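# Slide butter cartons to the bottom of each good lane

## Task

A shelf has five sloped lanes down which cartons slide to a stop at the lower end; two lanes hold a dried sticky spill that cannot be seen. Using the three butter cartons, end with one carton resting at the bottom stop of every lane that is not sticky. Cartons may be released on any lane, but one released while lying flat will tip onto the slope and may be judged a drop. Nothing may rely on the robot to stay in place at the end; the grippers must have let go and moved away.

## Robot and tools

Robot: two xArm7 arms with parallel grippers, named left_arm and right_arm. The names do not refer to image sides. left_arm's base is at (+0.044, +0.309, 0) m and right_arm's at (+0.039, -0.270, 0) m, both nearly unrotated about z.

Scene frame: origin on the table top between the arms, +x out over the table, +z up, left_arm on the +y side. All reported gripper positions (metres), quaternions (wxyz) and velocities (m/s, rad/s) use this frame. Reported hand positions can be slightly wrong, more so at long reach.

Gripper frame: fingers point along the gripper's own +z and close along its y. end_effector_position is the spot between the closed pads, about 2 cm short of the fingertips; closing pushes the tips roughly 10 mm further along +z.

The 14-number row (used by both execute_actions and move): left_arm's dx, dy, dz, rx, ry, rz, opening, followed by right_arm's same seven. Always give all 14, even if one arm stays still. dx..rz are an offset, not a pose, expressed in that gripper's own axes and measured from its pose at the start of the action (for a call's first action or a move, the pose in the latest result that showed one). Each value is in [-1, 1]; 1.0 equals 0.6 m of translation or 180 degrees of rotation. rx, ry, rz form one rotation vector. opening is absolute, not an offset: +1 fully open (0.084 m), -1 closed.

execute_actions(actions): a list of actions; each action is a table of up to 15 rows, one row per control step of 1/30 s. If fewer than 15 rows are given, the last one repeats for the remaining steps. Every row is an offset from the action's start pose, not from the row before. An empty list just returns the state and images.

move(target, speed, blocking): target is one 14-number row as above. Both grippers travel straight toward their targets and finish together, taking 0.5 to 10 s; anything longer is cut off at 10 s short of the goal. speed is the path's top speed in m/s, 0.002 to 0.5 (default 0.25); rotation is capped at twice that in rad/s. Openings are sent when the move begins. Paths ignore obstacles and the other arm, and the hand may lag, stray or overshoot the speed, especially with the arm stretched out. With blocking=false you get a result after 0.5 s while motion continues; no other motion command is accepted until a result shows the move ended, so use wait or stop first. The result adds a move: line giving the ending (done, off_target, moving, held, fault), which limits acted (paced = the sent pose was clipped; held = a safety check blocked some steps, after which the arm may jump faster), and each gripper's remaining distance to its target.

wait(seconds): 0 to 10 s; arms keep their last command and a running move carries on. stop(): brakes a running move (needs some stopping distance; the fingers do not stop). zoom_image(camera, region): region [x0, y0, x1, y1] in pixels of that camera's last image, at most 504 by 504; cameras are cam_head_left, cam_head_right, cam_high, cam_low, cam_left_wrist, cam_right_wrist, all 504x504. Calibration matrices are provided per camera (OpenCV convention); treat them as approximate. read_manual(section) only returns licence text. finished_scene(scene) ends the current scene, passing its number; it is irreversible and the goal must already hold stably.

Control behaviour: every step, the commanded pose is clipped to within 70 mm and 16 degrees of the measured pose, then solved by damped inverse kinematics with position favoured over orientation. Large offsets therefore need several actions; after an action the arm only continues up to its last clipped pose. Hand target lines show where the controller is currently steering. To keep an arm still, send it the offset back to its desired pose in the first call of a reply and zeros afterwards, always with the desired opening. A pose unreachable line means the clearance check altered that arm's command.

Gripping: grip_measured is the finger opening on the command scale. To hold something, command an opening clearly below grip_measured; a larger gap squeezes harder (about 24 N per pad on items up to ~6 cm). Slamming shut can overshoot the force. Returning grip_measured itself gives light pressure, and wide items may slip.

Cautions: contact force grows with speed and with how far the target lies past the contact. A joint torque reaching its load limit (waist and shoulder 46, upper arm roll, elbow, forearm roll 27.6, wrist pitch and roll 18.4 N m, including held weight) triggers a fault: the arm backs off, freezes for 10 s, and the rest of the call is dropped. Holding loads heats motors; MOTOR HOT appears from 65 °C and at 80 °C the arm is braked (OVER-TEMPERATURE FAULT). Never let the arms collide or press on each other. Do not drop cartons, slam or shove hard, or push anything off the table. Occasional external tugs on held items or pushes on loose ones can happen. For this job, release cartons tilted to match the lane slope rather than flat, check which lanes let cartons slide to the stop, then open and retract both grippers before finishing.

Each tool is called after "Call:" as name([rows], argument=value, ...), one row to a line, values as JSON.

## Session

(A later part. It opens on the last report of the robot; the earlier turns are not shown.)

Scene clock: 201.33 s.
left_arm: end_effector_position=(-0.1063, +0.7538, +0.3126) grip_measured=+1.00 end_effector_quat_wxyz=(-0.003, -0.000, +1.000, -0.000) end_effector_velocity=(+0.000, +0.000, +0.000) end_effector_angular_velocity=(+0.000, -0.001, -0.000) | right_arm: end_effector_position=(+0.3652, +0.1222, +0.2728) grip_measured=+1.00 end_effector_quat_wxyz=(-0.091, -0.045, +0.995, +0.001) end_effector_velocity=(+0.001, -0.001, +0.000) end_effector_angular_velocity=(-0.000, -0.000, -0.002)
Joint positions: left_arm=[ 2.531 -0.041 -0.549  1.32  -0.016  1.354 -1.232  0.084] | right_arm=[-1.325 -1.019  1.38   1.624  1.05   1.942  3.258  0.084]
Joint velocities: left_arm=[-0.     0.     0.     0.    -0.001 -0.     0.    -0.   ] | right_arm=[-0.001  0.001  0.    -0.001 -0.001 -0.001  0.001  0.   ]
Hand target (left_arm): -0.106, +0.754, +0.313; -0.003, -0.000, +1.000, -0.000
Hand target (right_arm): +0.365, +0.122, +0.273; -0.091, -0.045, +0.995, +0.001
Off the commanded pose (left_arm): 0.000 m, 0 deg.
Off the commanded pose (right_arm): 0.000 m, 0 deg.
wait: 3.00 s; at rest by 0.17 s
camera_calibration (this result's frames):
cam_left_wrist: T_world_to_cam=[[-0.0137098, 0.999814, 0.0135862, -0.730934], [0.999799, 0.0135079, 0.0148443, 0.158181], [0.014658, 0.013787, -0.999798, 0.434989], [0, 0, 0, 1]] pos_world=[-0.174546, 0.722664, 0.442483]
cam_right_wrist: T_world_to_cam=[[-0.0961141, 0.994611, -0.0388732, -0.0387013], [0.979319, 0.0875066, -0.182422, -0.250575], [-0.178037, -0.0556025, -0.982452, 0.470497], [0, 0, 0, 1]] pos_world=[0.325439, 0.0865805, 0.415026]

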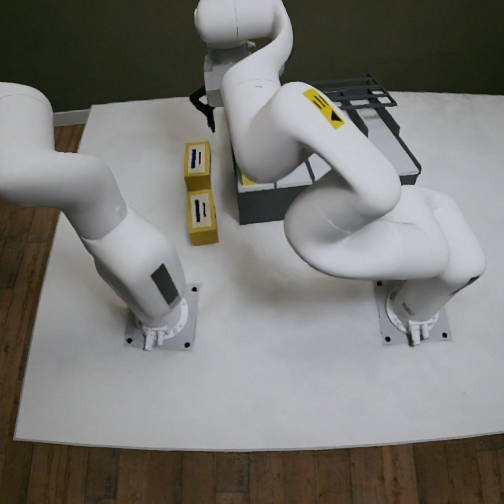

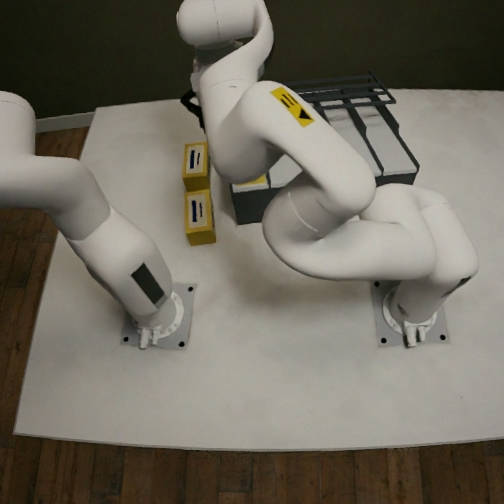

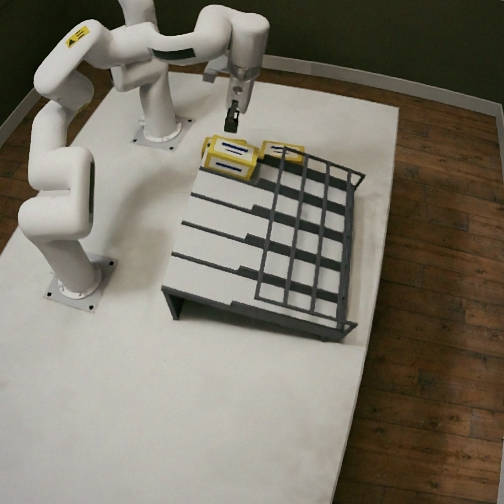

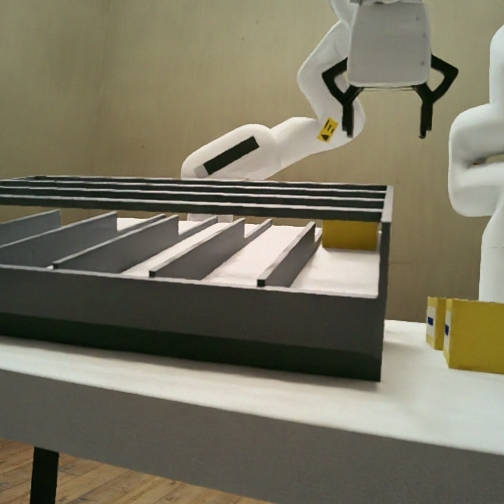

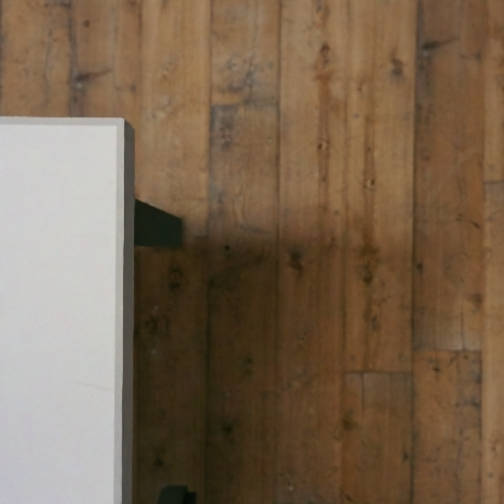

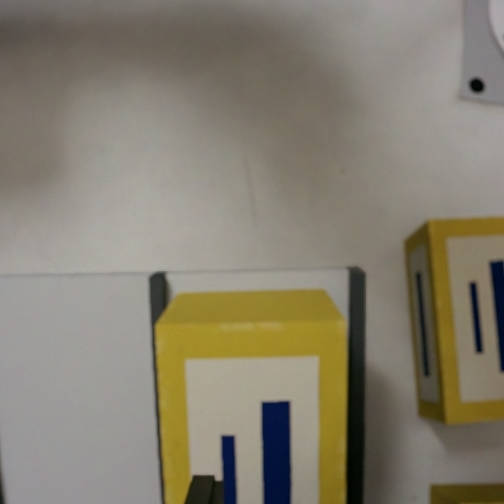

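Call:
move(target=[0,0,0,0,0,0,1,0.008,-0.062,0,0,0.007,0,0.8])

Call:
move(target=[0,0,0,0,0,0,1,0,0,0.158,0,0,0,0.8], speed=0.08)

Scene clock: 216.83 s.
left_arm: end_effector_position=(-0.1063, +0.7538, +0.3126) grip_measured=+1.00 end_effector_quat_wxyz=(-0.003, -0.000, +1.000, -0.000) end_effector_velocity=(+0.001, +0.000, -0.000) end_effector_angular_velocity=(+0.000, -0.001, -0.001) | right_arm: end_effector_position=(+0.3638, +0.0850, +0.2732) grip_measured=+0.80 end_effector_quat_wxyz=(-0.102, -0.045, +0.994, -0.000) end_effector_velocity=(-0.001, -0.002, -0.001) end_effector_angular_velocity=(-0.001, +0.002, -0.001)
Joint positions: left_arm=[ 2.531 -0.041 -0.549  1.32  -0.016  1.354 -1.232  0.084] | right_arm=[-1.292 -1.007  1.335  1.523  1.002  1.948  3.172  0.077]
Joint velocities: left_arm=[-0.001 -0.    -0.    -0.    -0.001 -0.     0.     0.   ] | right_arm=[ 0.002 -0.001 -0.002 -0.006 -0.001  0.001 -0.003  0.   ]
Hand target (left_arm): -0.106, +0.754, +0.313; -0.003, -0.000, +1.000, -0.000
Hand target (right_arm): +0.364, +0.085, +0.273; -0.102, -0.045, +0.994, -0.000
Off the commanded pose (left_arm): 0.000 m, 0 deg.
Off the commanded pose (right_arm): 0.000 m, 0 deg.
move: done
camera_calibration (this result's frames):
cam_left_wrist: T_world_to_cam=[[-0.0137095, 0.999814, 0.0135861, -0.730934], [0.999799, 0.0135076, 0.0148442, 0.158181], [0.0146579, 0.0137868, -0.999798, 0.434989], [0, 0, 0, 1]] pos_world=[-0.174546, 0.722664, 0.442483]
cam_right_wrist: T_world_to_cam=[[-0.0980332, 0.99441, -0.0392099, -0.00107869], [0.974984, 0.0880711, -0.204081, -0.238398], [-0.199487, -0.0582358, -0.978168, 0.47538], [0, 0, 0, 1]] pos_world=[0.327161, 0.0497528, 0.416307]

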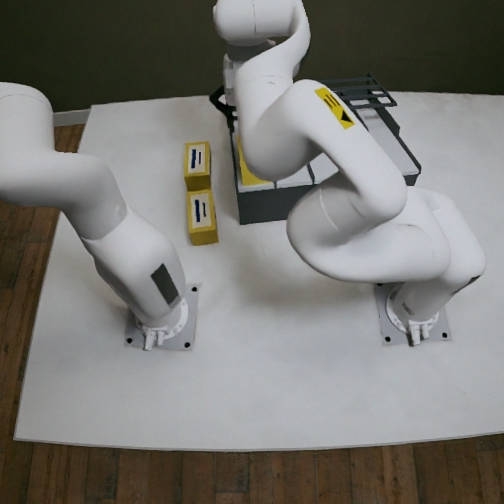

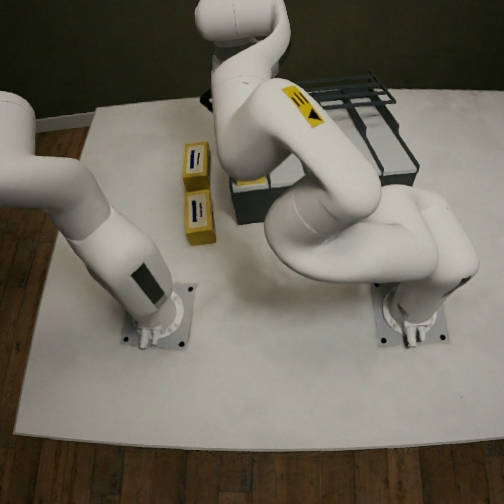

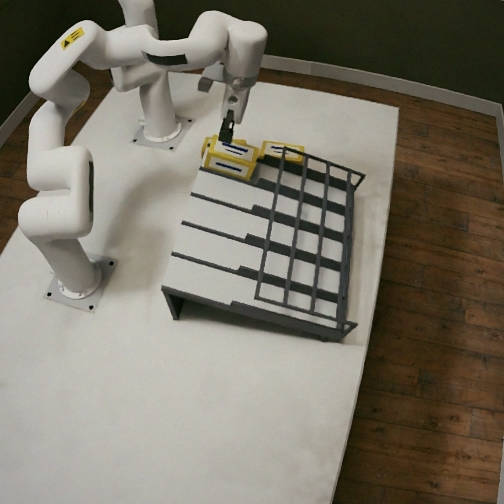

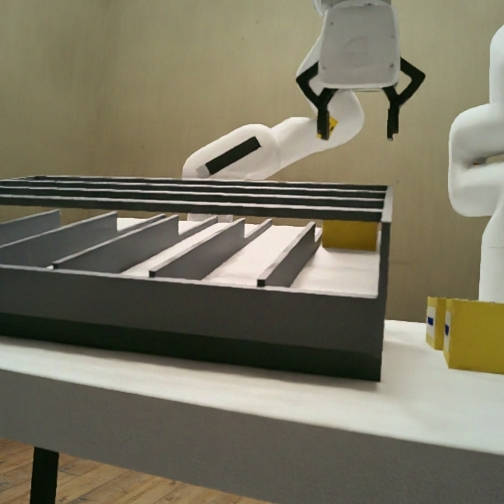

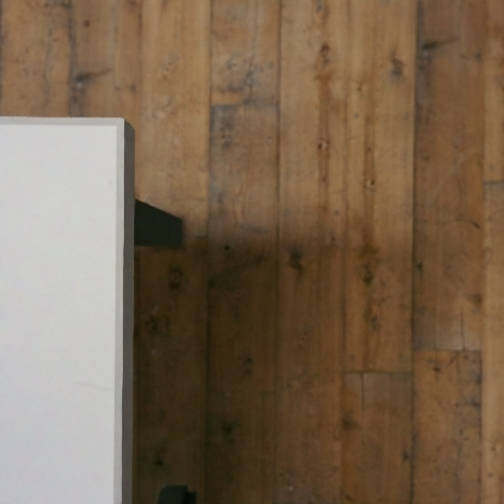

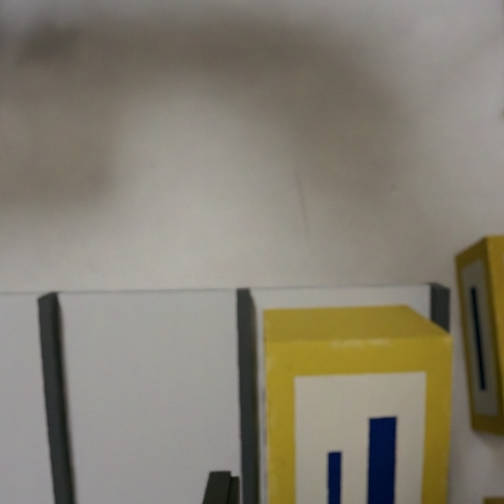

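Scene clock: 218.37 s.
left_arm: end_effector_position=(-0.1063, +0.7538, +0.3126) grip_measured=+1.00 end_effector_quat_wxyz=(-0.003, -0.000, +1.000, -0.000) end_effector_velocity=(-0.000, +0.000, -0.000) end_effector_angular_velocity=(-0.000, +0.000, -0.000) | right_arm: end_effector_position=(+0.3446, +0.0838, +0.1808) grip_measured=+0.80 end_effector_quat_wxyz=(-0.102, -0.045, +0.994, -0.000) end_effector_velocity=(-0.001, +0.000, -0.002) end_effector_angular_velocity=(+0.001, +0.004, +0.001)
Joint positions: left_arm=[ 2.531 -0.041 -0.549  1.32  -0.016  1.354 -1.232  0.084] | right_arm=[-1.175 -1.13   1.401  1.276  1.104  1.797  3.116  0.077]
Joint velocities: left_arm=[ 0.  0. -0.  0.  0. -0. -0.  0.] | right_arm=[ 0.002 -0.001  0.002 -0.003  0.002  0.    -0.001 -0.   ]
Hand target (left_arm): -0.106, +0.754, +0.313; -0.003, -0.000, +1.000, -0.000
Hand target (right_arm): +0.344, +0.084, +0.180; -0.102, -0.045, +0.994, -0.001
Off the commanded pose (left_arm): 0.000 m, 0 deg.
Off the commanded pose (right_arm): 0.001 m, 0 deg.
move: done
camera_calibration (this result's frames):
cam_left_wrist: T_world_to_cam=[[-0.0137095, 0.999814, 0.013586, -0.730934], [0.999799, 0.0135076, 0.0148442, 0.158181], [0.0146579, 0.0137868, -0.999798, 0.434989], [0, 0, 0, 1]] pos_world=[-0.174546, 0.722664, 0.442483]
cam_right_wrist: T_world_to_cam=[[-0.0975243, 0.994446, -0.0395728, -0.00547174], [0.975228, 0.0875561, -0.203136, -0.238674], [-0.198543, -0.0584033, -0.97835, 0.380913], [0, 0, 0, 1]] pos_world=[0.307855, 0.0485852, 0.323966]

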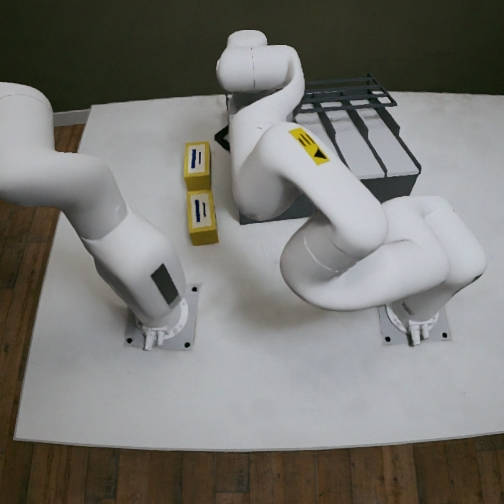

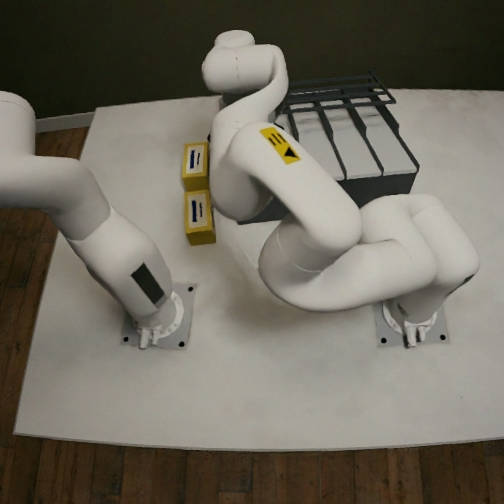

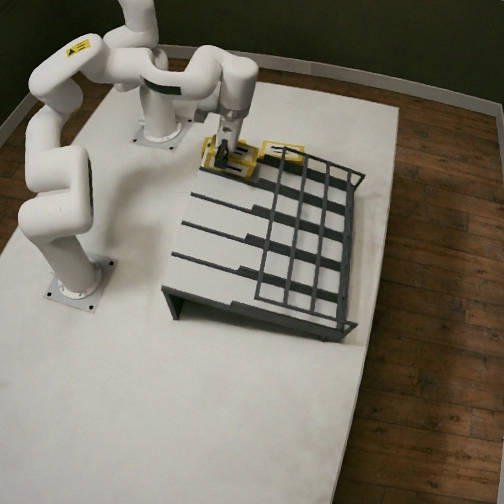

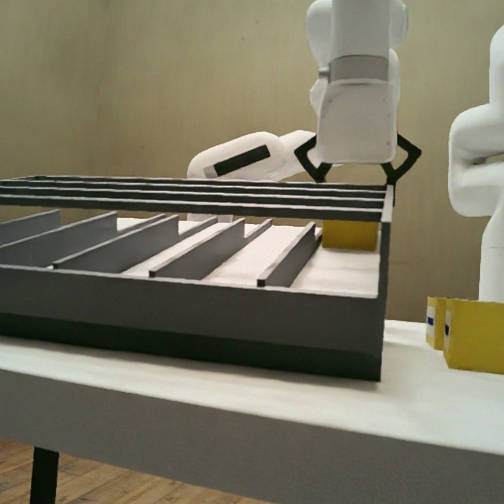

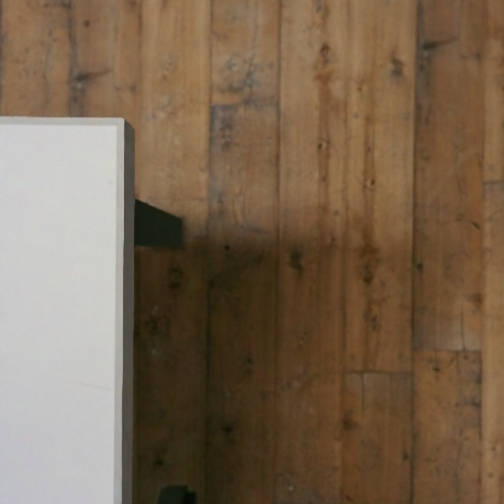

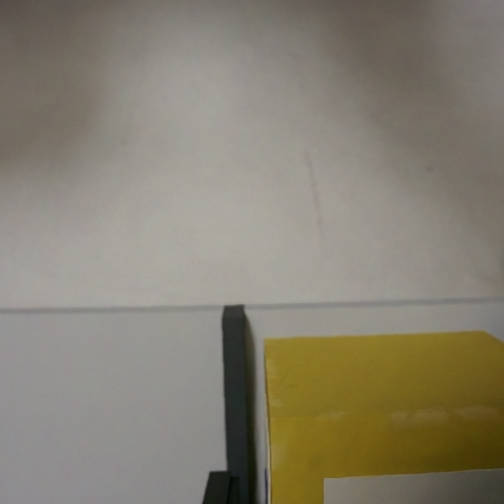

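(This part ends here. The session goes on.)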